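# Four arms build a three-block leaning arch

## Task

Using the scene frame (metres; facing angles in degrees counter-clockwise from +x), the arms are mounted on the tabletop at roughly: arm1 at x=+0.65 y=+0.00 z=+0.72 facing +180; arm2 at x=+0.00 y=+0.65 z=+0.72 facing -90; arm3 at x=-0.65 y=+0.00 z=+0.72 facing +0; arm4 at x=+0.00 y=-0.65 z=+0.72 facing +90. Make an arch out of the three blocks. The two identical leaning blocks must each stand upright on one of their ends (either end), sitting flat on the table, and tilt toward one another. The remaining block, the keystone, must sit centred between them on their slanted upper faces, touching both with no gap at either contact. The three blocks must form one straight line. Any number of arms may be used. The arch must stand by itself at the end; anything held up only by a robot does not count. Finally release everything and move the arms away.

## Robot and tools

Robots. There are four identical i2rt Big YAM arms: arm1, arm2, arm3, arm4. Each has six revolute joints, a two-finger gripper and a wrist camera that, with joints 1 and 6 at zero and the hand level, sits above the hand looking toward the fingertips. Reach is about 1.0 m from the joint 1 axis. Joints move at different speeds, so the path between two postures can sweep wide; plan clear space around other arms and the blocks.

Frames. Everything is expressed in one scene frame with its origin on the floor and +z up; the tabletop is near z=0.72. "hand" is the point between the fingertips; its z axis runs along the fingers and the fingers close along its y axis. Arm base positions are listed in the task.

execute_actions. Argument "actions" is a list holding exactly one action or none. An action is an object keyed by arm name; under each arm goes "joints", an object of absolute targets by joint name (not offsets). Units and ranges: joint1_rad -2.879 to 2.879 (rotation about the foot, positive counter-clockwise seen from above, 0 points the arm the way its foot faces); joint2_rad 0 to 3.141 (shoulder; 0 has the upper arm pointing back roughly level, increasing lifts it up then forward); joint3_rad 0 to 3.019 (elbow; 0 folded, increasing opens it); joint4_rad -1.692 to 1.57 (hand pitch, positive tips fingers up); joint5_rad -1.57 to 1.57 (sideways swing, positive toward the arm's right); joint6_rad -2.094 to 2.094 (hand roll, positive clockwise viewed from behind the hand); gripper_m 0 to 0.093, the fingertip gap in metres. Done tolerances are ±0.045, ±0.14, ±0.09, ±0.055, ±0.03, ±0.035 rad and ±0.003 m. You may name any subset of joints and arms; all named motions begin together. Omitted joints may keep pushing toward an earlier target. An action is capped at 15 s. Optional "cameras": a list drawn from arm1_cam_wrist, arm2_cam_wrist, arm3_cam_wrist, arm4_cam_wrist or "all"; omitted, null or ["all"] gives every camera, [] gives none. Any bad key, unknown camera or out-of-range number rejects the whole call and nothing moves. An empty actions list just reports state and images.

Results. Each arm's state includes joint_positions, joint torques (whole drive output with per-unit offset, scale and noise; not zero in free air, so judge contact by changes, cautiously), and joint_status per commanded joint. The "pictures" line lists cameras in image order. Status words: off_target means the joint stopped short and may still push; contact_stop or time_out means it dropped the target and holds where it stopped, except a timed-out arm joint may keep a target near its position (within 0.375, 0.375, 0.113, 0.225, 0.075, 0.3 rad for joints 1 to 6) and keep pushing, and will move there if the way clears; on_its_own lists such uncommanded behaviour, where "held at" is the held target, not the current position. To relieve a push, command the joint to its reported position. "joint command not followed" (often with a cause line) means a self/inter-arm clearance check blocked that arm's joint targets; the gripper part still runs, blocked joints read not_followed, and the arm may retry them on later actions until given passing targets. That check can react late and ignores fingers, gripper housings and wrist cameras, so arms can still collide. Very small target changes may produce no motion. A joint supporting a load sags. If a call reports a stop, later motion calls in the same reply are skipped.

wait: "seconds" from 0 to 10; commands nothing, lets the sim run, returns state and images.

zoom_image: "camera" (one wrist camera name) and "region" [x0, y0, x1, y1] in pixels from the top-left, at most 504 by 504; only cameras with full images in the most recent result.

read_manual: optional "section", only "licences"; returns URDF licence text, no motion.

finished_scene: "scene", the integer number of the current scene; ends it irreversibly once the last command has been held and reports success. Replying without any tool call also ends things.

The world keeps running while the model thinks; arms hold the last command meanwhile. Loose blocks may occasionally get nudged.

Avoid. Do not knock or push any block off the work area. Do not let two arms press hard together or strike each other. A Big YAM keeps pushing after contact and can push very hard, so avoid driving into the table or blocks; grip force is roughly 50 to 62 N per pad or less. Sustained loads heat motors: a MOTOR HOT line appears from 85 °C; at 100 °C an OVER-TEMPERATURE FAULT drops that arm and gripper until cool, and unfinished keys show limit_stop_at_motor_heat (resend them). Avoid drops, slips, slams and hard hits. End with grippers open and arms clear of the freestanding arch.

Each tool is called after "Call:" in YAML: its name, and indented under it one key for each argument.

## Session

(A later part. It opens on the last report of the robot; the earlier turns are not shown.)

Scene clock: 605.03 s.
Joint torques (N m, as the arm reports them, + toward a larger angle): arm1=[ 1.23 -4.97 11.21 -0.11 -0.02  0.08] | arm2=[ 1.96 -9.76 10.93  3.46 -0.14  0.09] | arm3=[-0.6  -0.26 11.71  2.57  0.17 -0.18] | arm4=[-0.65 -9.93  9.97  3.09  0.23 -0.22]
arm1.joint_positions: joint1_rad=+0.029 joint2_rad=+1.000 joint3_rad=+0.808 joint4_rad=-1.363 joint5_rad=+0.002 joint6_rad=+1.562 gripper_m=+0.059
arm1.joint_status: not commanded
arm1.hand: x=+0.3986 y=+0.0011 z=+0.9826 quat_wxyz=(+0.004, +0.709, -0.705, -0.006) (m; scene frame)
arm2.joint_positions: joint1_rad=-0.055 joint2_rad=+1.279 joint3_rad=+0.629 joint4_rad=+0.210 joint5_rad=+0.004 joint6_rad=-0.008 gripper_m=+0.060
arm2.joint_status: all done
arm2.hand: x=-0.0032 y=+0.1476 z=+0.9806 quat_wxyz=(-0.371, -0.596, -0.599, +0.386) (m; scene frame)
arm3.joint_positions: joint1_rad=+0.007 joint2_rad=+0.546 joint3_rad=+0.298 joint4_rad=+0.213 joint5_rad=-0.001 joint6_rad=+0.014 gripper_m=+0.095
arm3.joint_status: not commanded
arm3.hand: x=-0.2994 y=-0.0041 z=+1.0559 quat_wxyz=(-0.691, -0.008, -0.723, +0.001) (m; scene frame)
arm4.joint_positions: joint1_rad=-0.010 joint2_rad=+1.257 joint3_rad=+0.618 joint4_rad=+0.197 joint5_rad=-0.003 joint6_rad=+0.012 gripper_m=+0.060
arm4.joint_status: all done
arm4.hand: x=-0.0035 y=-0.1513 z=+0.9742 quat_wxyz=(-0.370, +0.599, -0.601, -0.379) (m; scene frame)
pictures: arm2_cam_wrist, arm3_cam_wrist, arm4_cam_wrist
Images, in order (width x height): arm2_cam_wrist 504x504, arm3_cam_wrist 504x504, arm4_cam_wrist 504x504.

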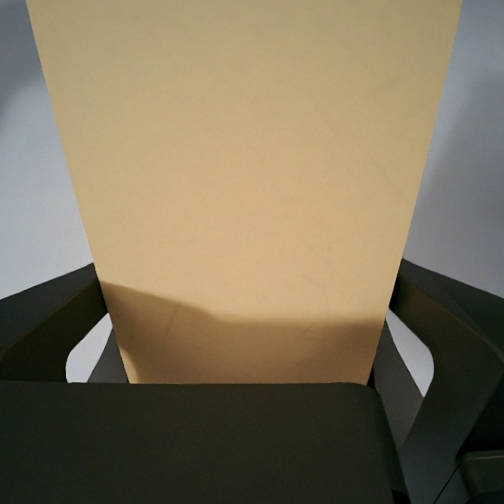

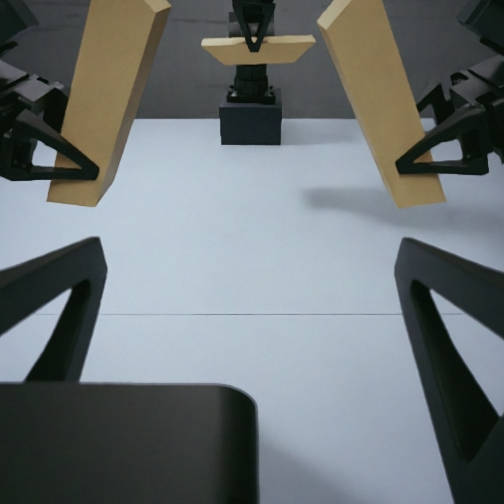

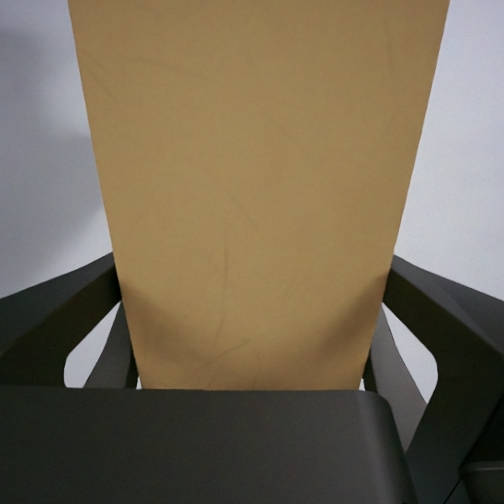

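Call:
execute_actions:
  actions:
    - {"arm2":{"joints":{"joint2_rad":1.786,"joint3_rad":0.54,"joint4_rad":1.01}},"arm4":{"joints":{"joint2_rad":1.765,"joint3_rad":0.52,"joint4_rad":1.01}}}
  cameras: ["arm3_cam_wrist"]

Scene clock: 667.83 s.
Joint torques (N m, as the arm reports them, + toward a larger angle): arm1=[ 1.35 -4.91 11.14 -0.17 -0.02  0.08] | arm2=[  1.91 -12.23   5.35   3.58  -0.14   0.09] | arm3=[-0.51 -0.47 11.71  2.57  0.18 -0.19] | arm4=[ -0.72 -13.07   5.11   3.2    0.22  -0.2 ]
arm1.joint_positions: joint1_rad=+0.029 joint2_rad=+1.000 joint3_rad=+0.808 joint4_rad=-1.363 joint5_rad=+0.002 joint6_rad=+1.562 gripper_m=+0.059
arm1.joint_status: not commanded
arm1.hand: x=+0.3986 y=+0.0011 z=+0.9826 quat_wxyz=(+0.004, +0.709, -0.705, -0.006) (m; scene frame)
arm2.joint_positions: joint1_rad=-0.055 joint2_rad=+1.802 joint3_rad=+0.521 joint4_rad=+0.969 joint5_rad=+0.004 joint6_rad=-0.008 gripper_m=+0.060
arm2.joint_status: all done
arm2.hand: x=-0.0049 y=+0.1338 z=+0.8463 quat_wxyz=(-0.409, -0.570, -0.573, +0.424) (m; scene frame)
arm3.joint_positions: joint1_rad=+0.007 joint2_rad=+0.546 joint3_rad=+0.298 joint4_rad=+0.213 joint5_rad=-0.001 joint6_rad=+0.014 gripper_m=+0.095
arm3.joint_status: not commanded
arm3.hand: x=-0.2994 y=-0.0041 z=+1.0559 quat_wxyz=(-0.691, -0.008, -0.723, +0.001) (m; scene frame)
arm4.joint_positions: joint1_rad=-0.010 joint2_rad=+1.776 joint3_rad=+0.495 joint4_rad=+0.967 joint5_rad=-0.002 joint6_rad=+0.012 gripper_m=+0.060
arm4.joint_status: all done
arm4.hand: x=-0.0037 y=-0.1428 z=+0.8408 quat_wxyz=(-0.407, +0.574, -0.576, -0.417) (m; scene frame)
pictures: arm3_cam_wrist
Images, in order (width x height): arm3_cam_wrist 504x504.

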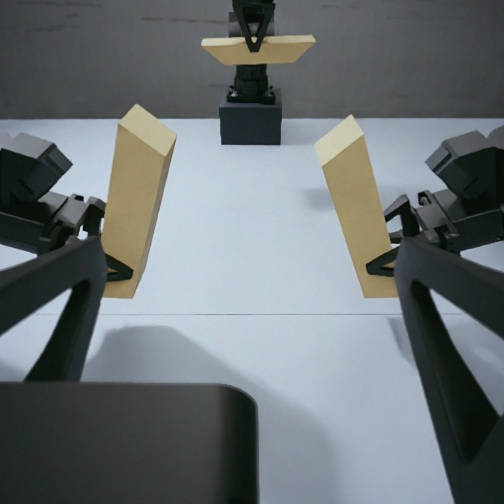

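Call:
execute_actions:
  actions:
    - {"arm2":{"joints":{"joint2_rad":2.07,"joint3_rad":0.58,"joint4_rad":1.27}},"arm4":{"joints":{"joint2_rad":2.035,"joint3_rad":0.555,"joint4_rad":1.263}},"arm3":{"joints":{"joint4_rad":0.0}}}
  cameras: ["arm3_cam_wrist"]

Scene clock: 695.40 s.
Joint torques (N m, as the arm reports them, + toward a larger angle): arm1=[ 1.15 -4.86 11.16 -0.11 -0.02  0.07] | arm2=[  1.86 -12.92   3.99   3.42  -0.12   0.01] | arm3=[-0.58 -0.3  11.73  1.57  0.17 -0.18] | arm4=[ -0.61 -13.83   3.61   3.11   0.21  -0.15]
arm1.joint_positions: joint1_rad=+0.029 joint2_rad=+1.000 joint3_rad=+0.808 joint4_rad=-1.363 joint5_rad=+0.002 joint6_rad=+1.562 gripper_m=+0.059
arm1.joint_status: not commanded
arm1.hand: x=+0.3986 y=+0.0011 z=+0.9826 quat_wxyz=(+0.004, +0.709, -0.705, -0.006) (m; scene frame)
arm2.joint_positions: joint1_rad=-0.055 joint2_rad=+2.079 joint3_rad=+0.552 joint4_rad=+1.230 joint5_rad=+0.004 joint6_rad=-0.001 gripper_m=+0.060
arm2.joint_status: all done
arm2.hand: x=-0.0052 y=+0.1346 z=+0.7788 quat_wxyz=(-0.414, -0.568, -0.568, +0.427) (m; scene frame)
arm3.joint_positions: joint1_rad=+0.007 joint2_rad=+0.545 joint3_rad=+0.298 joint4_rad=+0.008 joint5_rad=-0.001 joint6_rad=+0.014 gripper_m=+0.095
arm3.joint_status: all done
arm3.hand: x=-0.3069 y=-0.0042 z=+1.0064 quat_wxyz=(-0.613, -0.009, -0.790, +0.002) (m; scene frame)
arm4.joint_positions: joint1_rad=-0.010 joint2_rad=+2.036 joint3_rad=+0.529 joint4_rad=+1.223 joint5_rad=-0.002 joint6_rad=+0.006 gripper_m=+0.060
arm4.joint_status: all done
arm4.hand: x=-0.0040 y=-0.1394 z=+0.7835 quat_wxyz=(-0.416, +0.569, -0.568, -0.424) (m; scene frame)
pictures: arm3_cam_wrist
Images, in order (width x height): arm3_cam_wrist 504x504.

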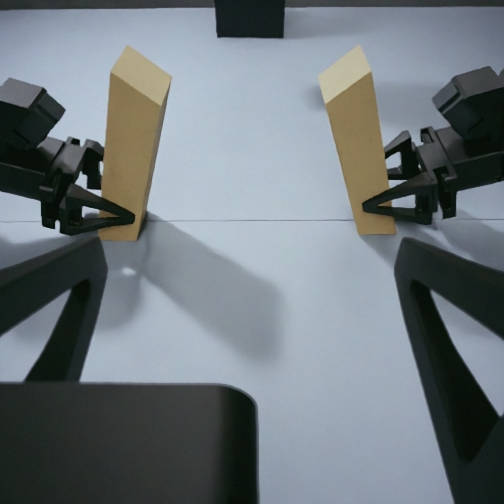

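Call:
zoom_image:
  camera: "arm3_cam_wrist"
  region: [40, 150, 200, 260]

Call:
zoom_image:
  camera: "arm3_cam_wrist"
  region: [304, 150, 464, 260]

Region (40, 150, 200, 260) of arm3_cam_wrist's 504x504 image, scaled by 3.150, with more detail than that image has; it fills the top 346 rows of this view, and the rest is white.

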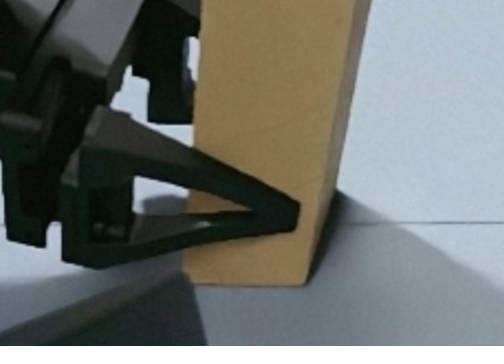

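Region (304, 150, 464, 260) of arm3_cam_wrist's 504x504 image, scaled by 3.150, with more detail than that image has; it fills the top 346 rows of this view, and the rest is white.

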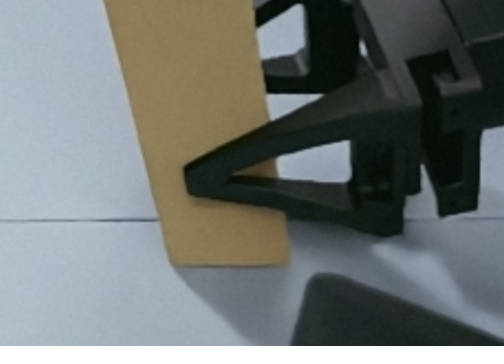

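Call:
execute_actions:
  actions:
    - {"arm1":{"joints":{"joint2_rad":2.10,"joint3_rad":2.21,"joint4_rad":-1.649}}}
  cameras: ["arm1_cam_wrist","arm3_cam_wrist"]

Scene clock: 737.60 s.
Joint torques (N m, as the arm reports them, + toward a larger angle): arm1=[  1.22 -27.13  14.62  -0.22  -0.01   0.09] | arm2=[  1.83 -12.98   3.94   3.53  -0.12   0.02] | arm3=[-0.52 -0.29 11.73  1.59  0.17 -0.19] | arm4=[ -0.65 -13.71   3.52   3.05   0.2   -0.16]
arm1.joint_positions: joint1_rad=+0.029 joint2_rad=+2.115 joint3_rad=+2.162 joint4_rad=-1.641 joint5_rad=+0.002 joint6_rad=+1.564 gripper_m=+0.059
arm1.joint_status: all done
arm1.hand: x=-0.0001 y=+0.0017 z=+1.0064 quat_wxyz=(-0.009, +0.709, -0.705, +0.008) (m; scene frame)
arm2.joint_positions: joint1_rad=-0.055 joint2_rad=+2.079 joint3_rad=+0.552 joint4_rad=+1.230 joint5_rad=+0.004 joint6_rad=-0.001 gripper_m=+0.060
arm2.joint_status: not commanded
arm2.hand: x=-0.0052 y=+0.1346 z=+0.7788 quat_wxyz=(-0.414, -0.568, -0.568, +0.427) (m; scene frame)
arm3.joint_positions: joint1_rad=+0.007 joint2_rad=+0.545 joint3_rad=+0.298 joint4_rad=+0.008 joint5_rad=-0.001 joint6_rad=+0.014 gripper_m=+0.095
arm3.joint_status: not commanded
arm3.hand: x=-0.3069 y=-0.0042 z=+1.0064 quat_wxyz=(-0.613, -0.009, -0.790, +0.002) (m; scene frame)
arm4.joint_positions: joint1_rad=-0.010 joint2_rad=+2.036 joint3_rad=+0.529 joint4_rad=+1.223 joint5_rad=-0.002 joint6_rad=+0.006 gripper_m=+0.060
arm4.joint_status: not commanded
arm4.hand: x=-0.0040 y=-0.1394 z=+0.7835 quat_wxyz=(-0.416, +0.569, -0.568, -0.424) (m; scene frame)
pictures: arm1_cam_wrist, arm3_cam_wrist
Images, in order (width x height): arm1_cam_wrist 504x504, arm3_cam_wrist 504x504.

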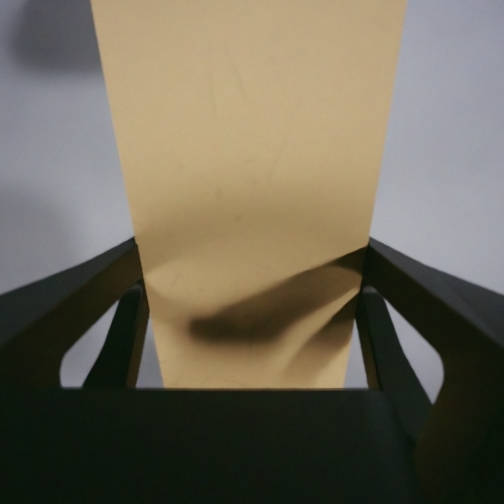

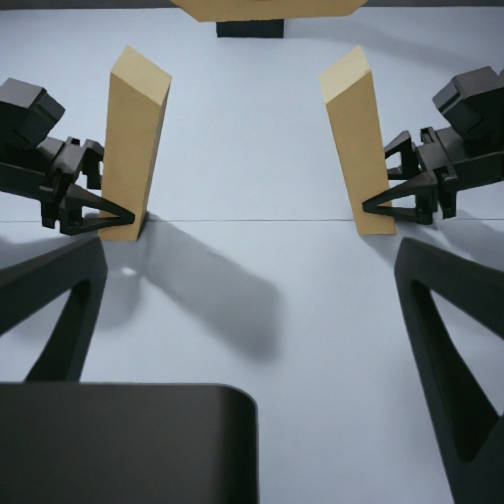

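Call:
zoom_image:
  camera: "arm3_cam_wrist"
  region: [90, 0, 410, 130]

Region (90, 0, 410, 130) of arm3_cam_wrist's 504x504 image, scaled by 1.575, with more detail than that image has; it fills the top 205 rows of this view, and the rest is white.

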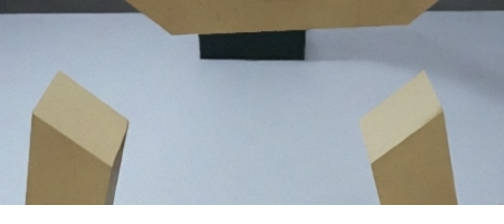

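Call:
execute_actions:
  actions:
    - {"arm2":{"joints":{"joint3_rad":0.66}},"arm1":{"joints":{"joint5_rad":0.045}}}
  cameras: ["arm3_cam_wrist"]

Scene clock: 849.50 s.
Joint torques (N m, as the arm reports them, + toward a larger angle): arm1=[  0.99 -26.98  14.55  -0.24   0.19   0.08] | arm2=[  1.85 -13.75   4.31   3.41  -0.12   0.02] | arm3=[-0.61 -0.34 11.74  1.58  0.16 -0.19] | arm4=[ -0.58 -13.83   3.49   3.04   0.21  -0.16]
arm1.joint_positions: joint1_rad=+0.029 joint2_rad=+2.115 joint3_rad=+2.162 joint4_rad=-1.641 joint5_rad=+0.041 joint6_rad=+1.564 gripper_m=+0.059
arm1.joint_status: all done
arm1.hand: x=-0.0001 y=+0.0085 z=+1.0065 quat_wxyz=(-0.023, +0.709, -0.705, -0.006) (m; scene frame)
arm2.joint_positions: joint1_rad=-0.055 joint2_rad=+2.079 joint3_rad=+0.637 joint4_rad=+1.233 joint5_rad=+0.004 joint6_rad=-0.001 gripper_m=+0.060
arm2.joint_status: all done
arm2.hand: x=-0.0052 y=+0.0967 z=+0.8025 quat_wxyz=(-0.439, -0.549, -0.550, +0.451) (m; scene frame)
arm3.joint_positions: joint1_rad=+0.007 joint2_rad=+0.545 joint3_rad=+0.298 joint4_rad=+0.008 joint5_rad=-0.001 joint6_rad=+0.014 gripper_m=+0.095
arm3.joint_status: not commanded
arm3.hand: x=-0.3069 y=-0.0042 z=+1.0064 quat_wxyz=(-0.613, -0.009, -0.790, +0.002) (m; scene frame)
arm4.joint_positions: joint1_rad=-0.010 joint2_rad=+2.036 joint3_rad=+0.529 joint4_rad=+1.223 joint5_rad=-0.002 joint6_rad=+0.006 gripper_m=+0.060
arm4.joint_status: not commanded
arm4.hand: x=-0.0040 y=-0.1394 z=+0.7835 quat_wxyz=(-0.416, +0.569, -0.568, -0.424) (m; scene frame)
pictures: arm3_cam_wrist
Images, in order (width x height): arm3_cam_wrist 504x504.

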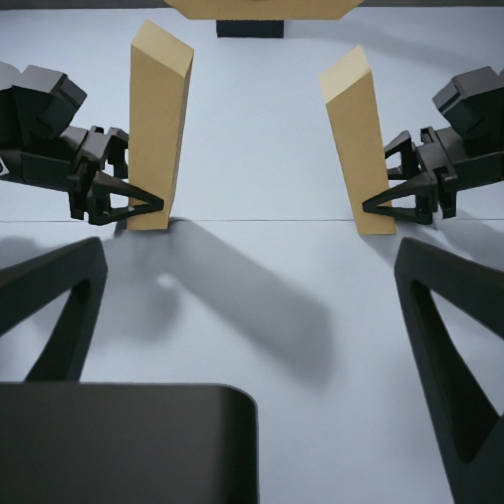

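Call:
execute_actions:
  actions:
    - {"arm2":{"joints":{"joint4_rad":1.17}}}
  cameras: ["arm3_cam_wrist"]

Scene clock: 854.77 s.
Joint torques (N m, as the arm reports them, + toward a larger angle): arm1=[  1.1  -27.    14.55  -0.24   0.19   0.07] | arm2=[  1.96 -13.99   4.28   2.47  -0.12   0.02] | arm3=[-0.52 -0.34 11.71  1.59  0.17 -0.18] | arm4=[ -0.53 -13.67   3.52   3.1    0.2   -0.16]
arm1.joint_positions: joint1_rad=+0.029 joint2_rad=+2.115 joint3_rad=+2.162 joint4_rad=-1.641 joint5_rad=+0.041 joint6_rad=+1.564 gripper_m=+0.059
arm1.joint_status: not commanded
arm1.hand: x=-0.0001 y=+0.0085 z=+1.0065 quat_wxyz=(-0.023, +0.709, -0.705, -0.006) (m; scene frame)
arm2.joint_positions: joint1_rad=-0.055 joint2_rad=+2.079 joint3_rad=+0.637 joint4_rad=+1.155 joint5_rad=+0.004 joint6_rad=-0.001 gripper_m=+0.060
arm2.joint_status: all done
arm2.hand: x=-0.0054 y=+0.1014 z=+0.7840 quat_wxyz=(-0.417, -0.566, -0.566, +0.430) (m; scene frame)
arm3.joint_positions: joint1_rad=+0.007 joint2_rad=+0.545 joint3_rad=+0.298 joint4_rad=+0.008 joint5_rad=-0.001 joint6_rad=+0.014 gripper_m=+0.095
arm3.joint_status: not commanded
arm3.hand: x=-0.3069 y=-0.0042 z=+1.0064 quat_wxyz=(-0.613, -0.009, -0.790, +0.002) (m; scene frame)
arm4.joint_positions: joint1_rad=-0.010 joint2_rad=+2.036 joint3_rad=+0.529 joint4_rad=+1.223 joint5_rad=-0.002 joint6_rad=+0.006 gripper_m=+0.060
arm4.joint_status: not commanded
arm4.hand: x=-0.0040 y=-0.1394 z=+0.7835 quat_wxyz=(-0.416, +0.569, -0.568, -0.424) (m; scene frame)
pictures: arm3_cam_wrist
Images, in order (width x height): arm3_cam_wrist 504x504.

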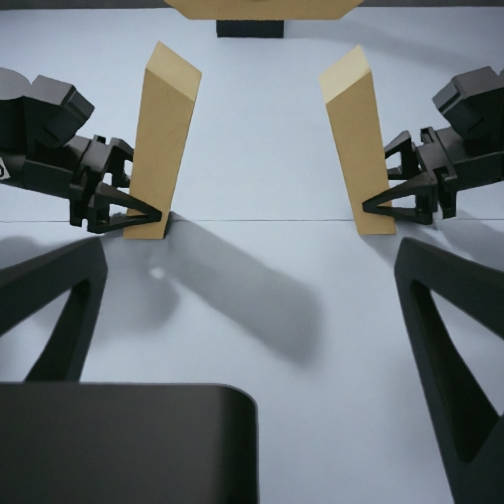

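Call:
execute_actions:
  actions: []

Scene clock: 887.13 s.
Joint torques (N m, as the arm reports them, + toward a larger angle): arm1=[  1.2  -27.16  14.53  -0.27   0.2    0.08] | arm2=[  1.9  -13.93   4.29   2.48  -0.13   0.02] | arm3=[-0.51 -0.34 11.73  1.58  0.17 -0.18] | arm4=[ -0.62 -13.71   3.5    3.11   0.2   -0.16]
arm1.joint_positions: joint1_rad=+0.029 joint2_rad=+2.115 joint3_rad=+2.162 joint4_rad=-1.641 joint5_rad=+0.041 joint6_rad=+1.564 gripper_m=+0.059
arm1.joint_status: not commanded
arm1.hand: x=-0.0001 y=+0.0085 z=+1.0065 quat_wxyz=(-0.023, +0.709, -0.705, -0.006) (m; scene frame)
arm2.joint_positions: joint1_rad=-0.055 joint2_rad=+2.079 joint3_rad=+0.637 joint4_rad=+1.155 joint5_rad=+0.004 joint6_rad=-0.001 gripper_m=+0.060
arm2.joint_status: all done
arm2.hand: x=-0.0054 y=+0.1014 z=+0.7840 quat_wxyz=(-0.417, -0.566, -0.566, +0.430) (m; scene frame)
arm3.joint_positions: joint1_rad=+0.007 joint2_rad=+0.545 joint3_rad=+0.298 joint4_rad=+0.008 joint5_rad=-0.001 joint6_rad=+0.014 gripper_m=+0.095
arm3.joint_status: not commanded
arm3.hand: x=-0.3069 y=-0.0042 z=+1.0064 quat_wxyz=(-0.613, -0.009, -0.790, +0.002) (m; scene frame)
arm4.joint_positions: joint1_rad=-0.010 joint2_rad=+2.036 joint3_rad=+0.529 joint4_rad=+1.223 joint5_rad=-0.002 joint6_rad=+0.006 gripper_m=+0.060
arm4.joint_status: not commanded
arm4.hand: x=-0.0040 y=-0.1394 z=+0.7835 quat_wxyz=(-0.416, +0.569, -0.568, -0.424) (m; scene frame)
pictures: arm1_cam_wrist, arm2_cam_wrist, arm3_cam_wrist, arm4_cam_wrist
Images, in order (width x height): arm1_cam_wrist 504x504, arm2_cam_wrist 504x504, arm3_cam_wrist 504x504, arm4_cam_wrist 504x504.

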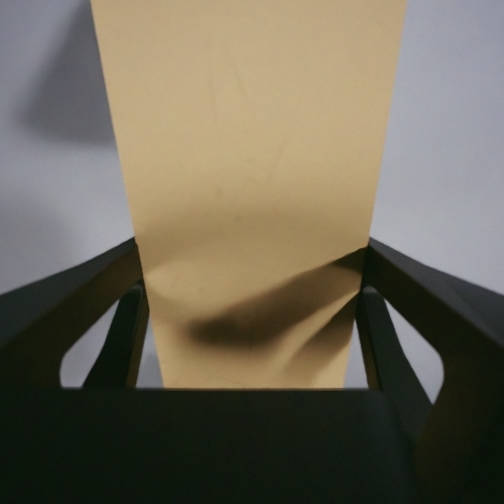

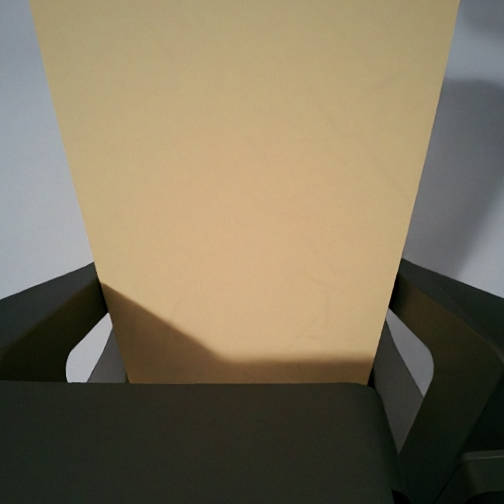

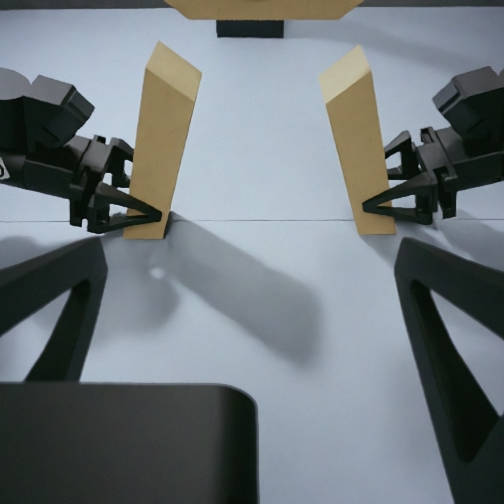

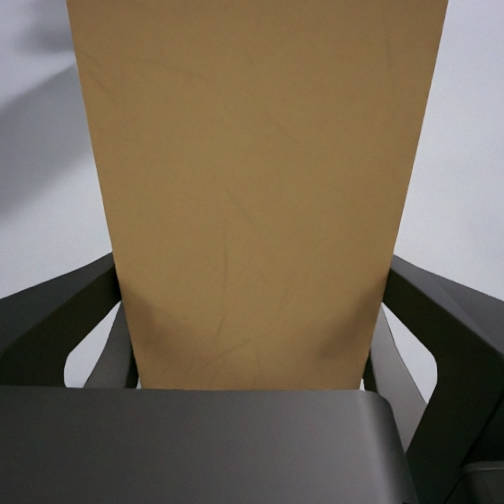

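Call:
zoom_image:
  camera: "arm3_cam_wrist"
  region: [100, 0, 420, 250]

Region (100, 0, 420, 250) of arm3_cam_wrist's 504x504 image, scaled by 1.575, with more detail than that image has; it fills the top 394 rows of this view, and the rest is white.

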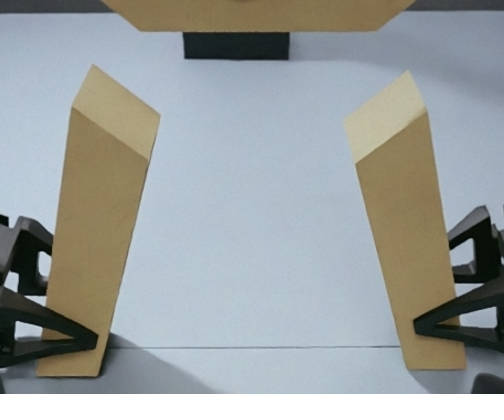

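Call:
execute_actions:
  actions:
    - {"arm1":{"joints":{"joint3_rad":2.085,"joint4_rad":-1.545}}}
  cameras: ["arm3_cam_wrist"]

Call:
zoom_image:
  camera: "arm3_cam_wrist"
  region: [100, 0, 420, 250]

Scene clock: 930.80 s.
Joint torques (N m, as the arm reports them, + toward a larger angle): arm1=[  1.29 -26.66  11.57   0.53   0.18   0.07] | arm2=[  1.87 -13.9    4.31   2.51  -0.12   0.02] | arm3=[-0.65 -0.3  11.72  1.6   0.17 -0.19] | arm4=[ -0.61 -13.83   3.55   3.08   0.21  -0.16]
arm1.joint_positions: joint1_rad=+0.029 joint2_rad=+2.112 joint3_rad=+2.070 joint4_rad=-1.555 joint5_rad=+0.041 joint6_rad=+1.564 gripper_m=+0.059
arm1.joint_status: all done
arm1.hand: x=+0.0016 y=+0.0085 z=+0.9732 quat_wxyz=(-0.024, +0.709, -0.705, -0.005) (m; scene frame)
arm2.joint_positions: joint1_rad=-0.055 joint2_rad=+2.079 joint3_rad=+0.637 joint4_rad=+1.155 joint5_rad=+0.004 joint6_rad=-0.001 gripper_m=+0.060
arm2.joint_status: not commanded
arm2.hand: x=-0.0054 y=+0.1014 z=+0.7840 quat_wxyz=(-0.417, -0.566, -0.566, +0.430) (m; scene frame)
arm3.joint_positions: joint1_rad=+0.007 joint2_rad=+0.545 joint3_rad=+0.298 joint4_rad=+0.008 joint5_rad=-0.001 joint6_rad=+0.014 gripper_m=+0.095
arm3.joint_status: not commanded
arm3.hand: x=-0.3069 y=-0.0042 z=+1.0064 quat_wxyz=(-0.613, -0.009, -0.790, +0.002) (m; scene frame)
arm4.joint_positions: joint1_rad=-0.010 joint2_rad=+2.036 joint3_rad=+0.529 joint4_rad=+1.223 joint5_rad=-0.002 joint6_rad=+0.006 gripper_m=+0.060
arm4.joint_status: not commanded
arm4.hand: x=-0.0040 y=-0.1394 z=+0.7835 quat_wxyz=(-0.416, +0.569, -0.568, -0.424) (m; scene frame)
pictures: arm3_cam_wrist
Images, in order (width x height): arm3_cam_wrist 504x504.

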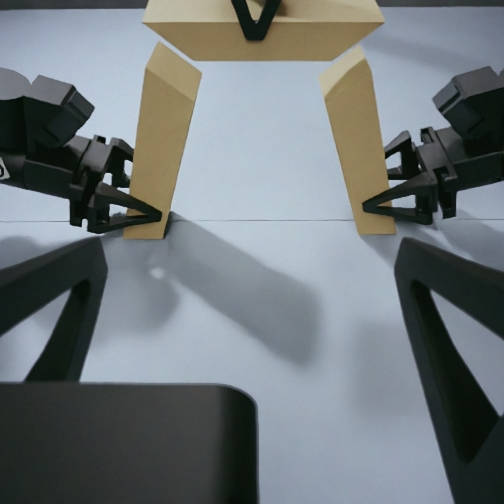

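Region (100, 0, 420, 250) of arm3_cam_wrist's 504x504 image, scaled by 1.575, with more detail than that image has; it fills the top 394 rows of this view, and the rest is white.

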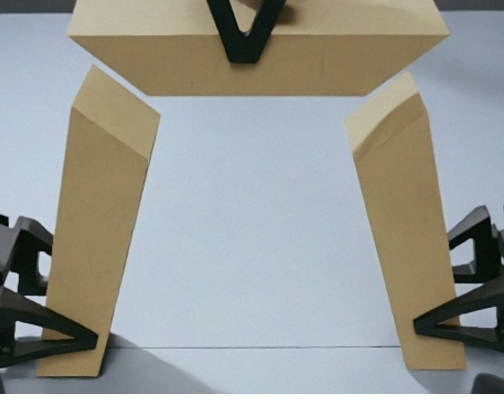

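Call:
execute_actions:
  actions:
    - {"arm1":{"joints":{"joint3_rad":2.04,"joint4_rad":-1.5}}}
  cameras: ["arm3_cam_wrist"]

Call:
zoom_image:
  camera: "arm3_cam_wrist"
  region: [120, 0, 400, 140]

Scene clock: 948.80 s.
Joint torques (N m, as the arm reports them, + toward a larger angle): arm1=[  1.02 -26.56  11.04   0.52   0.18   0.07] | arm2=[  1.95 -13.88   4.33   2.47  -0.12   0.02] | arm3=[-0.55 -0.35 11.74  1.58  0.17 -0.18] | arm4=[ -0.56 -13.73   3.55   3.04   0.21  -0.16]
arm1.joint_positions: joint1_rad=+0.029 joint2_rad=+2.112 joint3_rad=+2.029 joint4_rad=-1.510 joint5_rad=+0.041 joint6_rad=+1.564 gripper_m=+0.059
arm1.joint_status: all done
arm1.hand: x=+0.0017 y=+0.0085 z=+0.9579 quat_wxyz=(-0.023, +0.709, -0.705, -0.006) (m; scene frame)
arm2.joint_positions: joint1_rad=-0.055 joint2_rad=+2.079 joint3_rad=+0.637 joint4_rad=+1.155 joint5_rad=+0.004 joint6_rad=-0.001 gripper_m=+0.060
arm2.joint_status: not commanded
arm2.hand: x=-0.0054 y=+0.1014 z=+0.7840 quat_wxyz=(-0.417, -0.566, -0.566, +0.430) (m; scene frame)
arm3.joint_positions: joint1_rad=+0.007 joint2_rad=+0.545 joint3_rad=+0.298 joint4_rad=+0.008 joint5_rad=-0.001 joint6_rad=+0.014 gripper_m=+0.095
arm3.joint_status: not commanded
arm3.hand: x=-0.3069 y=-0.0042 z=+1.0064 quat_wxyz=(-0.613, -0.009, -0.790, +0.002) (m; scene frame)
arm4.joint_positions: joint1_rad=-0.010 joint2_rad=+2.036 joint3_rad=+0.529 joint4_rad=+1.223 joint5_rad=-0.002 joint6_rad=+0.006 gripper_m=+0.060
arm4.joint_status: not commanded
arm4.hand: x=-0.0040 y=-0.1394 z=+0.7835 quat_wxyz=(-0.416, +0.569, -0.568, -0.424) (m; scene frame)
pictures: arm3_cam_wrist
Images, in order (width x height): arm3_cam_wrist 504x504.

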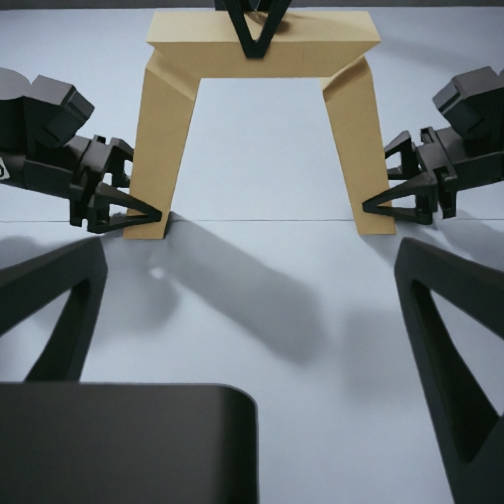

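Region (120, 0, 400, 140) of arm3_cam_wrist's 504x504 image, scaled by 1.800, with more detail than that image has.

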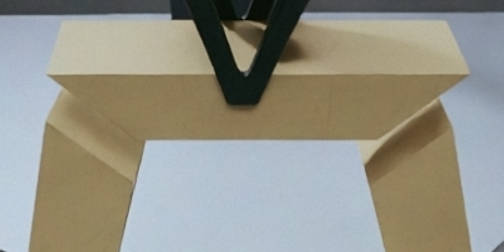

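Call:
execute_actions:
  actions:
    - {"arm1":{"joints":{"joint3_rad":2.005,"joint4_rad":-1.465}}}
  cameras: ["arm3_cam_wrist"]

Call:
zoom_image:
  camera: "arm3_cam_wrist"
  region: [120, 0, 400, 140]

Scene clock: 956.90 s.
Joint torques (N m, as the arm reports them, + toward a larger angle): arm1=[  1.   -27.07  10.96   0.56   0.18   0.08] | arm2=[  1.89 -13.83   4.27   2.51  -0.12   0.02] | arm3=[-0.51 -0.29 11.74  1.6   0.17 -0.19] | arm4=[ -0.42 -13.69   3.51   3.08   0.22  -0.15]
arm1.joint_positions: joint1_rad=+0.029 joint2_rad=+2.112 joint3_rad=+1.995 joint4_rad=-1.475 joint5_rad=+0.041 joint6_rad=+1.564 gripper_m=+0.059
arm1.joint_status: all done
arm1.hand: x=+0.0026 y=+0.0085 z=+0.9450 quat_wxyz=(-0.022, +0.709, -0.705, -0.007) (m; scene frame)
arm2.joint_positions: joint1_rad=-0.055 joint2_rad=+2.079 joint3_rad=+0.637 joint4_rad=+1.155 joint5_rad=+0.004 joint6_rad=-0.001 gripper_m=+0.060
arm2.joint_status: not commanded
arm2.hand: x=-0.0054 y=+0.1014 z=+0.7840 quat_wxyz=(-0.417, -0.566, -0.566, +0.430) (m; scene frame)
arm3.joint_positions: joint1_rad=+0.007 joint2_rad=+0.545 joint3_rad=+0.298 joint4_rad=+0.008 joint5_rad=-0.001 joint6_rad=+0.014 gripper_m=+0.095
arm3.joint_status: not commanded
arm3.hand: x=-0.3069 y=-0.0042 z=+1.0064 quat_wxyz=(-0.613, -0.009, -0.790, +0.002) (m; scene frame)
arm4.joint_positions: joint1_rad=-0.010 joint2_rad=+2.036 joint3_rad=+0.529 joint4_rad=+1.223 joint5_rad=-0.002 joint6_rad=+0.006 gripper_m=+0.060
arm4.joint_status: not commanded
arm4.hand: x=-0.0040 y=-0.1394 z=+0.7835 quat_wxyz=(-0.416, +0.569, -0.568, -0.424) (m; scene frame)
pictures: arm3_cam_wrist
Images, in order (width x height): arm3_cam_wrist 504x504.

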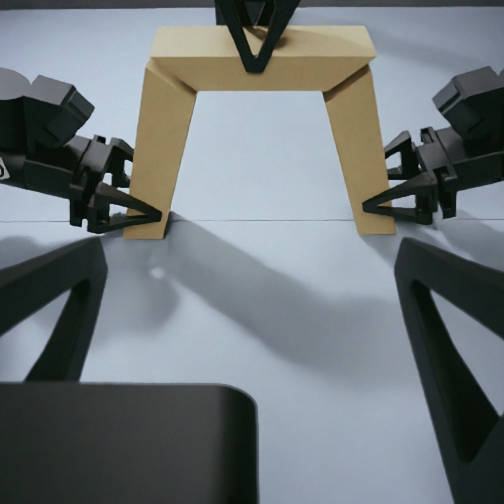

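Region (120, 0, 400, 140) of arm3_cam_wrist's 504x504 image, scaled by 1.800, with more detail than that image has.

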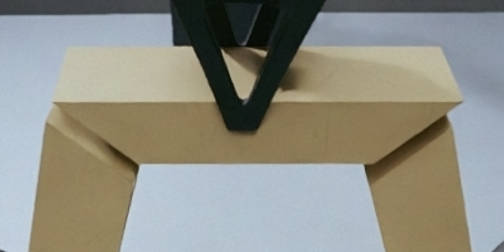

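Call:
execute_actions:
  actions:
    - {"arm1":{"joints":{"joint1_rad":0.012}}}
  cameras: ["arm3_cam_wrist"]

Call:
zoom_image:
  camera: "arm3_cam_wrist"
  region: [120, 0, 400, 140]

Scene clock: 971.70 s.
Joint torques (N m, as the arm reports them, + toward a larger angle): arm1=[  0.11 -26.59  11.05   0.54   0.19   0.08] | arm2=[  1.85 -13.92   4.31   2.48  -0.12   0.02] | arm3=[-0.56 -0.27 11.71  1.58  0.17 -0.19] | arm4=[ -0.55 -13.73   3.54   3.07   0.21  -0.16]
arm1.joint_positions: joint1_rad=+0.021 joint2_rad=+2.112 joint3_rad=+1.995 joint4_rad=-1.475 joint5_rad=+0.041 joint6_rad=+1.564 gripper_m=+0.059
arm1.joint_status: all done
arm1.hand: x=+0.0027 y=+0.0135 z=+0.9450 quat_wxyz=(-0.022, +0.706, -0.707, -0.007) (m; scene frame)
arm2.joint_positions: joint1_rad=-0.055 joint2_rad=+2.079 joint3_rad=+0.637 joint4_rad=+1.155 joint5_rad=+0.004 joint6_rad=-0.001 gripper_m=+0.060
arm2.joint_status: not commanded
arm2.hand: x=-0.0054 y=+0.1014 z=+0.7840 quat_wxyz=(-0.417, -0.566, -0.566, +0.430) (m; scene frame)
arm3.joint_positions: joint1_rad=+0.007 joint2_rad=+0.545 joint3_rad=+0.298 joint4_rad=+0.008 joint5_rad=-0.001 joint6_rad=+0.014 gripper_m=+0.095
arm3.joint_status: not commanded
arm3.hand: x=-0.3069 y=-0.0042 z=+1.0064 quat_wxyz=(-0.613, -0.009, -0.790, +0.002) (m; scene frame)
arm4.joint_positions: joint1_rad=-0.010 joint2_rad=+2.036 joint3_rad=+0.529 joint4_rad=+1.223 joint5_rad=-0.002 joint6_rad=+0.006 gripper_m=+0.060
arm4.joint_status: not commanded
arm4.hand: x=-0.0040 y=-0.1394 z=+0.7835 quat_wxyz=(-0.416, +0.569, -0.568, -0.424) (m; scene frame)
pictures: arm3_cam_wrist
Images, in order (width x height): arm3_cam_wrist 504x504.

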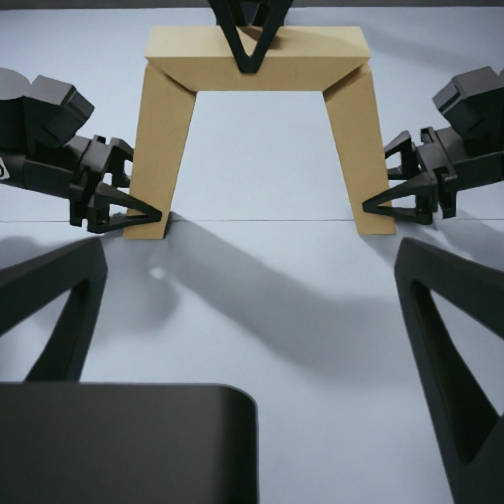

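Region (120, 0, 400, 140) of arm3_cam_wrist's 504x504 image, scaled by 1.800, with more detail than that image has.

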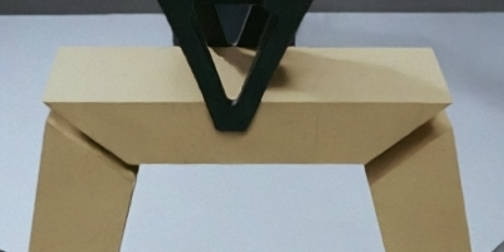

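Call:
execute_actions:
  actions:
    - {"arm1":{"joints":{"joint3_rad":1.985,"joint4_rad":-1.445}}}
  cameras: ["arm3_cam_wrist"]

Call:
zoom_image:
  camera: "arm3_cam_wrist"
  region: [120, 0, 400, 140]

Scene clock: 980.77 s.
Joint torques (N m, as the arm reports them, + toward a larger angle): arm1=[  0.29 -26.46  10.67   0.59   0.18   0.08] | arm2=[  1.81 -13.98   4.29   2.49  -0.12   0.01] | arm3=[-0.46 -0.31 11.73  1.6   0.17 -0.19] | arm4=[ -0.53 -13.63   3.54   3.08   0.2   -0.17]
arm1.joint_positions: joint1_rad=+0.021 joint2_rad=+2.112 joint3_rad=+1.977 joint4_rad=-1.456 joint5_rad=+0.041 joint6_rad=+1.564 gripper_m=+0.059
arm1.joint_status: all done
arm1.hand: x=+0.0034 y=+0.0135 z=+0.9382 quat_wxyz=(-0.022, +0.706, -0.707, -0.007) (m; scene frame)
arm2.joint_positions: joint1_rad=-0.055 joint2_rad=+2.079 joint3_rad=+0.637 joint4_rad=+1.155 joint5_rad=+0.004 joint6_rad=-0.001 gripper_m=+0.060
arm2.joint_status: not commanded
arm2.hand: x=-0.0054 y=+0.1014 z=+0.7840 quat_wxyz=(-0.417, -0.566, -0.566, +0.430) (m; scene frame)
arm3.joint_positions: joint1_rad=+0.007 joint2_rad=+0.545 joint3_rad=+0.298 joint4_rad=+0.008 joint5_rad=-0.001 joint6_rad=+0.014 gripper_m=+0.095
arm3.joint_status: not commanded
arm3.hand: x=-0.3069 y=-0.0042 z=+1.0064 quat_wxyz=(-0.613, -0.009, -0.790, +0.002) (m; scene frame)
arm4.joint_positions: joint1_rad=-0.010 joint2_rad=+2.036 joint3_rad=+0.529 joint4_rad=+1.223 joint5_rad=-0.002 joint6_rad=+0.006 gripper_m=+0.060
arm4.joint_status: not commanded
arm4.hand: x=-0.0040 y=-0.1394 z=+0.7835 quat_wxyz=(-0.416, +0.569, -0.568, -0.424) (m; scene frame)
pictures: arm3_cam_wrist
Images, in order (width x height): arm3_cam_wrist 504x504.

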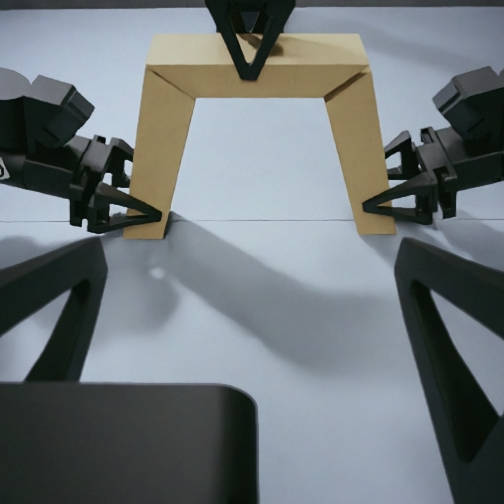

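Region (120, 0, 400, 140) of arm3_cam_wrist's 504x504 image, scaled by 1.800, with more detail than that image has.

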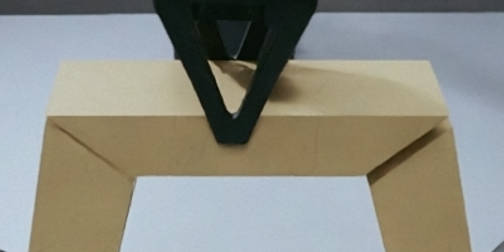

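Call:
zoom_image:
  camera: "arm3_cam_wrist"
  region: [300, 30, 400, 130]

Call:
zoom_image:
  camera: "arm3_cam_wrist"
  region: [120, 30, 220, 130]

Region (300, 30, 400, 130) of arm3_cam_wrist's 504x504 image, scaled by 5.040, with more detail than that image has.

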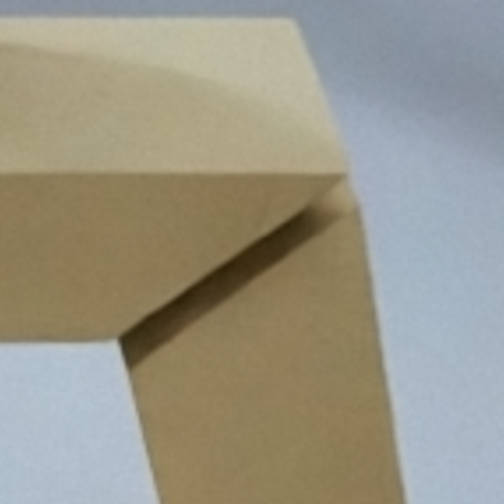

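Region (120, 30, 220, 130) of arm3_cam_wrist's 504x504 image, scaled by 5.040, with more detail than that image has.

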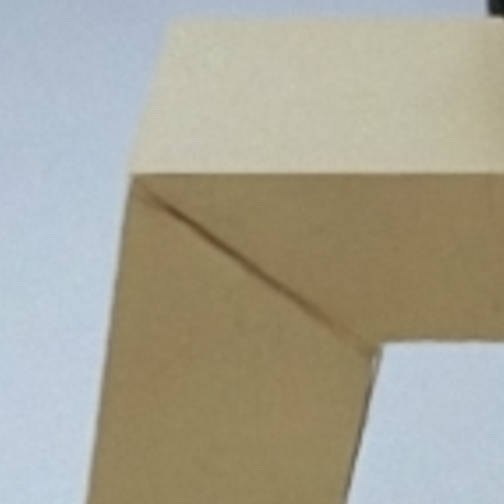

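Call:
zoom_image:
  camera: "arm3_cam_wrist"
  region: [320, 150, 440, 250]

Call:
zoom_image:
  camera: "arm3_cam_wrist"
  region: [90, 150, 210, 250]

Region (320, 150, 440, 250) of arm3_cam_wrist's 504x504 image, scaled by 4.200, with more detail than that image has.

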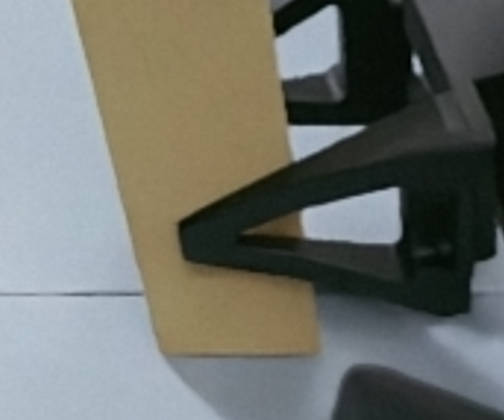

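Region (90, 150, 210, 250) of arm3_cam_wrist's 504x504 image, scaled by 4.200, with more detail than that image has.

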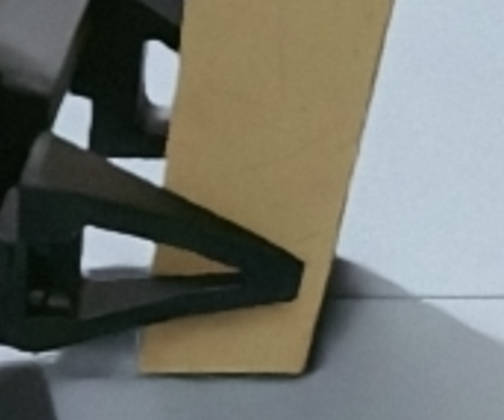

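Call:
execute_actions:
  actions:
    - {"arm1":{"joints":{"joint3_rad":2.05,"joint4_rad":-1.5}},"arm4":{"joints":{"joint6_rad":0.05}}}
  cameras: ["arm3_cam_wrist"]

Call:
zoom_image:
  camera: "arm3_cam_wrist"
  region: [280, 30, 440, 250]

Scene clock: 1041.37 s.
Joint torques (N m, as the arm reports them, + toward a larger angle): arm1=[  0.29 -26.69  15.38  -0.29   0.2    0.08] | arm2=[  1.92 -13.84   4.28   2.47  -0.12   0.02] | arm3=[-0.54 -0.32 11.71  1.56  0.17 -0.18] | arm4=[ -0.57 -13.7    3.53   3.04   0.16   0.03]
arm1.joint_positions: joint1_rad=+0.021 joint2_rad=+2.112 joint3_rad=+1.992 joint4_rad=-1.490 joint5_rad=+0.041 joint6_rad=+1.564 gripper_m=+0.059
arm1.joint_status: all done
arm1.hand: x=+0.0073 y=+0.0134 z=+0.9440 quat_wxyz=(-0.029, +0.706, -0.707, +0.000) (m; scene frame)
arm2.joint_positions: joint1_rad=-0.055 joint2_rad=+2.079 joint3_rad=+0.637 joint4_rad=+1.155 joint5_rad=+0.004 joint6_rad=-0.001 gripper_m=+0.060
arm2.joint_status: not commanded
arm2.hand: x=-0.0054 y=+0.1014 z=+0.7840 quat_wxyz=(-0.417, -0.566, -0.566, +0.430) (m; scene frame)
arm3.joint_positions: joint1_rad=+0.007 joint2_rad=+0.545 joint3_rad=+0.298 joint4_rad=+0.008 joint5_rad=-0.001 joint6_rad=+0.014 gripper_m=+0.095
arm3.joint_status: not commanded
arm3.hand: x=-0.3069 y=-0.0042 z=+1.0064 quat_wxyz=(-0.613, -0.009, -0.790, +0.002) (m; scene frame)
arm4.joint_positions: joint1_rad=-0.010 joint2_rad=+2.036 joint3_rad=+0.529 joint4_rad=+1.224 joint5_rad=-0.001 joint6_rad=+0.032 gripper_m=+0.060
arm4.joint_status: all done
arm4.hand: x=-0.0037 y=-0.1393 z=+0.7838 quat_wxyz=(-0.412, +0.561, -0.575, -0.430) (m; scene frame)
pictures: arm3_cam_wrist
Images, in order (width x height): arm3_cam_wrist 504x504.

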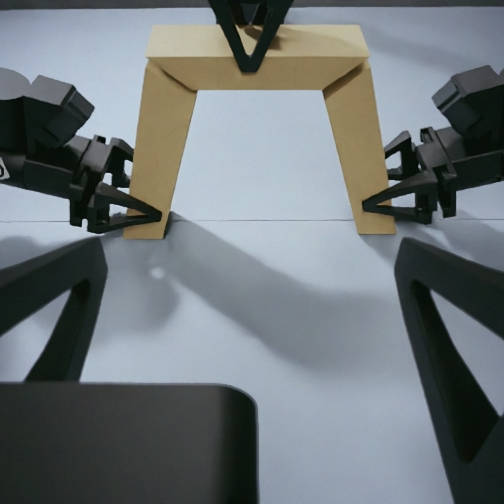

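Region (280, 30, 440, 250) of arm3_cam_wrist's 504x504 image, scaled by 2.291, with more detail than that image has; it fills the left 367 columns of this view, and the rest is white.

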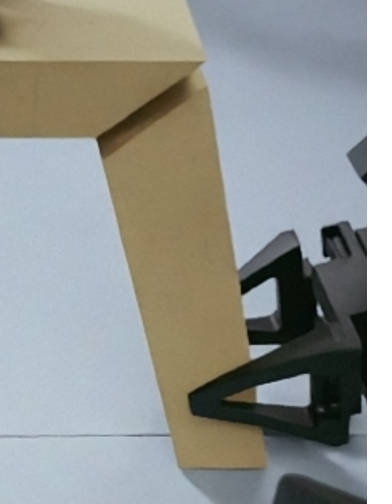

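Call:
zoom_image:
  camera: "arm3_cam_wrist"
  region: [300, 30, 400, 130]

Call:
zoom_image:
  camera: "arm3_cam_wrist"
  region: [120, 30, 220, 130]

Region (300, 30, 400, 130) of arm3_cam_wrist's 504x504 image, scaled by 5.040, with more detail than that image has.

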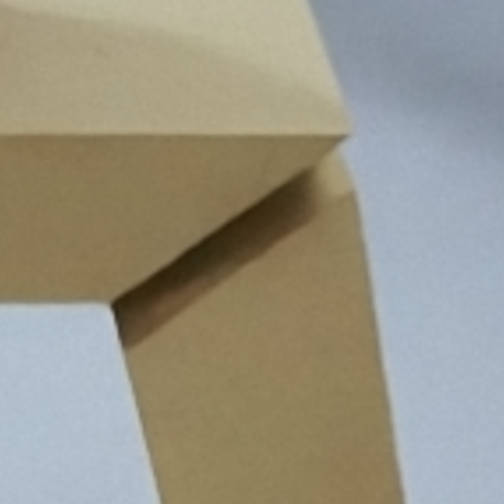

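Region (120, 30, 220, 130) of arm3_cam_wrist's 504x504 image, scaled by 5.040, with more detail than that image has.

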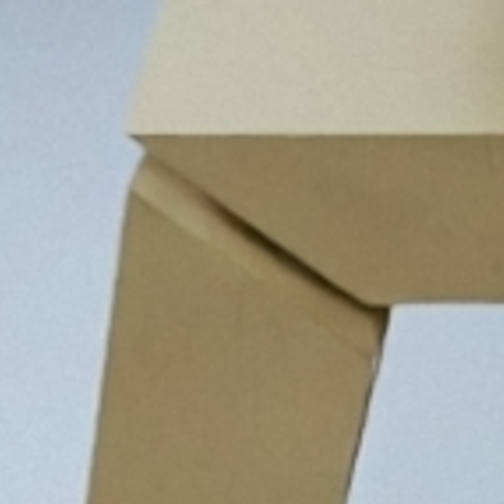

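Call:
zoom_image:
  camera: "arm3_cam_wrist"
  region: [330, 180, 430, 260]

Region (330, 180, 430, 260) of arm3_cam_wrist's 504x504 image, scaled by 5.040, with more detail than that image has; it fills the top 403 rows of this view, and the rest is white.

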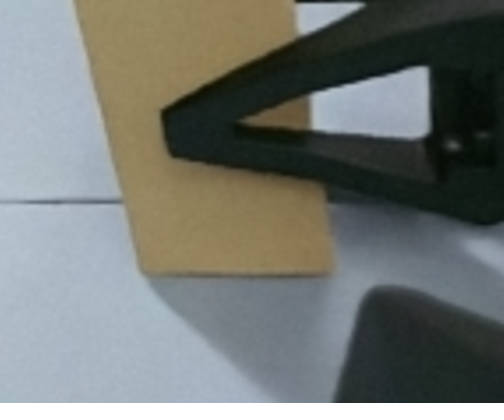

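Call:
execute_actions:
  actions:
    - {"arm4":{"joints":{"joint6_rad":0.08,"joint1_rad":0.017}}}
  cameras: ["arm3_cam_wrist"]

Call:
zoom_image:
  camera: "arm3_cam_wrist"
  region: [280, 30, 440, 250]

Scene clock: 1062.73 s.
Joint torques (N m, as the arm reports them, + toward a larger angle): arm1=[  0.35 -26.55  15.38  -0.32   0.19   0.07] | arm2=[  1.71 -13.92   4.28   2.45  -0.13   0.02] | arm3=[-0.63 -0.27 11.7   1.59  0.17 -0.19] | arm4=[  0.63 -13.62   3.52   2.91   0.09   0.05]
arm1.joint_positions: joint1_rad=+0.021 joint2_rad=+2.112 joint3_rad=+1.992 joint4_rad=-1.490 joint5_rad=+0.041 joint6_rad=+1.564 gripper_m=+0.059
arm1.joint_status: not commanded
arm1.hand: x=+0.0073 y=+0.0134 z=+0.9440 quat_wxyz=(-0.029, +0.706, -0.707, +0.000) (m; scene frame)
arm2.joint_positions: joint1_rad=-0.055 joint2_rad=+2.079 joint3_rad=+0.637 joint4_rad=+1.155 joint5_rad=+0.004 joint6_rad=-0.001 gripper_m=+0.060
arm2.joint_status: not commanded
arm2.hand: x=-0.0054 y=+0.1014 z=+0.7840 quat_wxyz=(-0.417, -0.566, -0.566, +0.430) (m; scene frame)
arm3.joint_positions: joint1_rad=+0.007 joint2_rad=+0.545 joint3_rad=+0.298 joint4_rad=+0.008 joint5_rad=-0.001 joint6_rad=+0.014 gripper_m=+0.095
arm3.joint_status: not commanded
arm3.hand: x=-0.3069 y=-0.0042 z=+1.0064 quat_wxyz=(-0.613, -0.009, -0.790, +0.002) (m; scene frame)
arm4.joint_positions: joint1_rad=+0.005 joint2_rad=+2.036 joint3_rad=+0.529 joint4_rad=+1.227 joint5_rad=+0.001 joint6_rad=+0.059 gripper_m=+0.060
arm4.joint_status: all done
arm4.hand: x=-0.0108 y=-0.1392 z=+0.7845 quat_wxyz=(-0.404, +0.557, -0.578, -0.439) (m; scene frame)
pictures: arm3_cam_wrist
Images, in order (width x height): arm3_cam_wrist 504x504.

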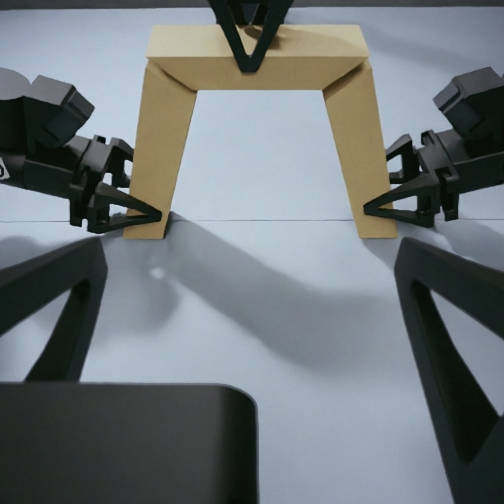

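Region (280, 30, 440, 250) of arm3_cam_wrist's 504x504 image, scaled by 2.291, with more detail than that image has; it fills the left 367 columns of this view, and the rest is white.

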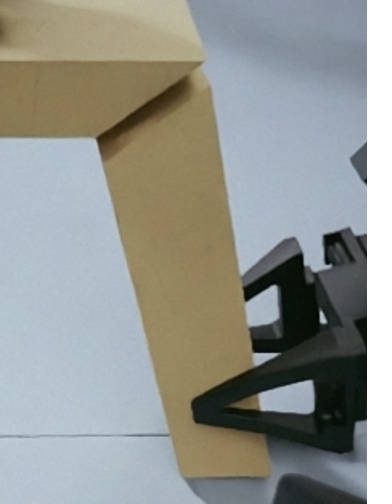

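Call:
zoom_image:
  camera: "arm3_cam_wrist"
  region: [300, 30, 400, 130]

Region (300, 30, 400, 130) of arm3_cam_wrist's 504x504 image, scaled by 5.040, with more detail than that image has.

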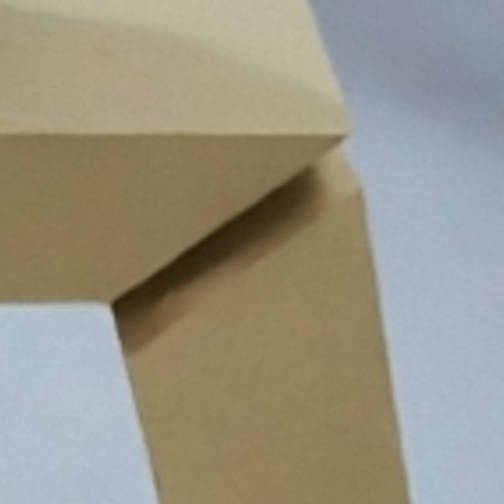

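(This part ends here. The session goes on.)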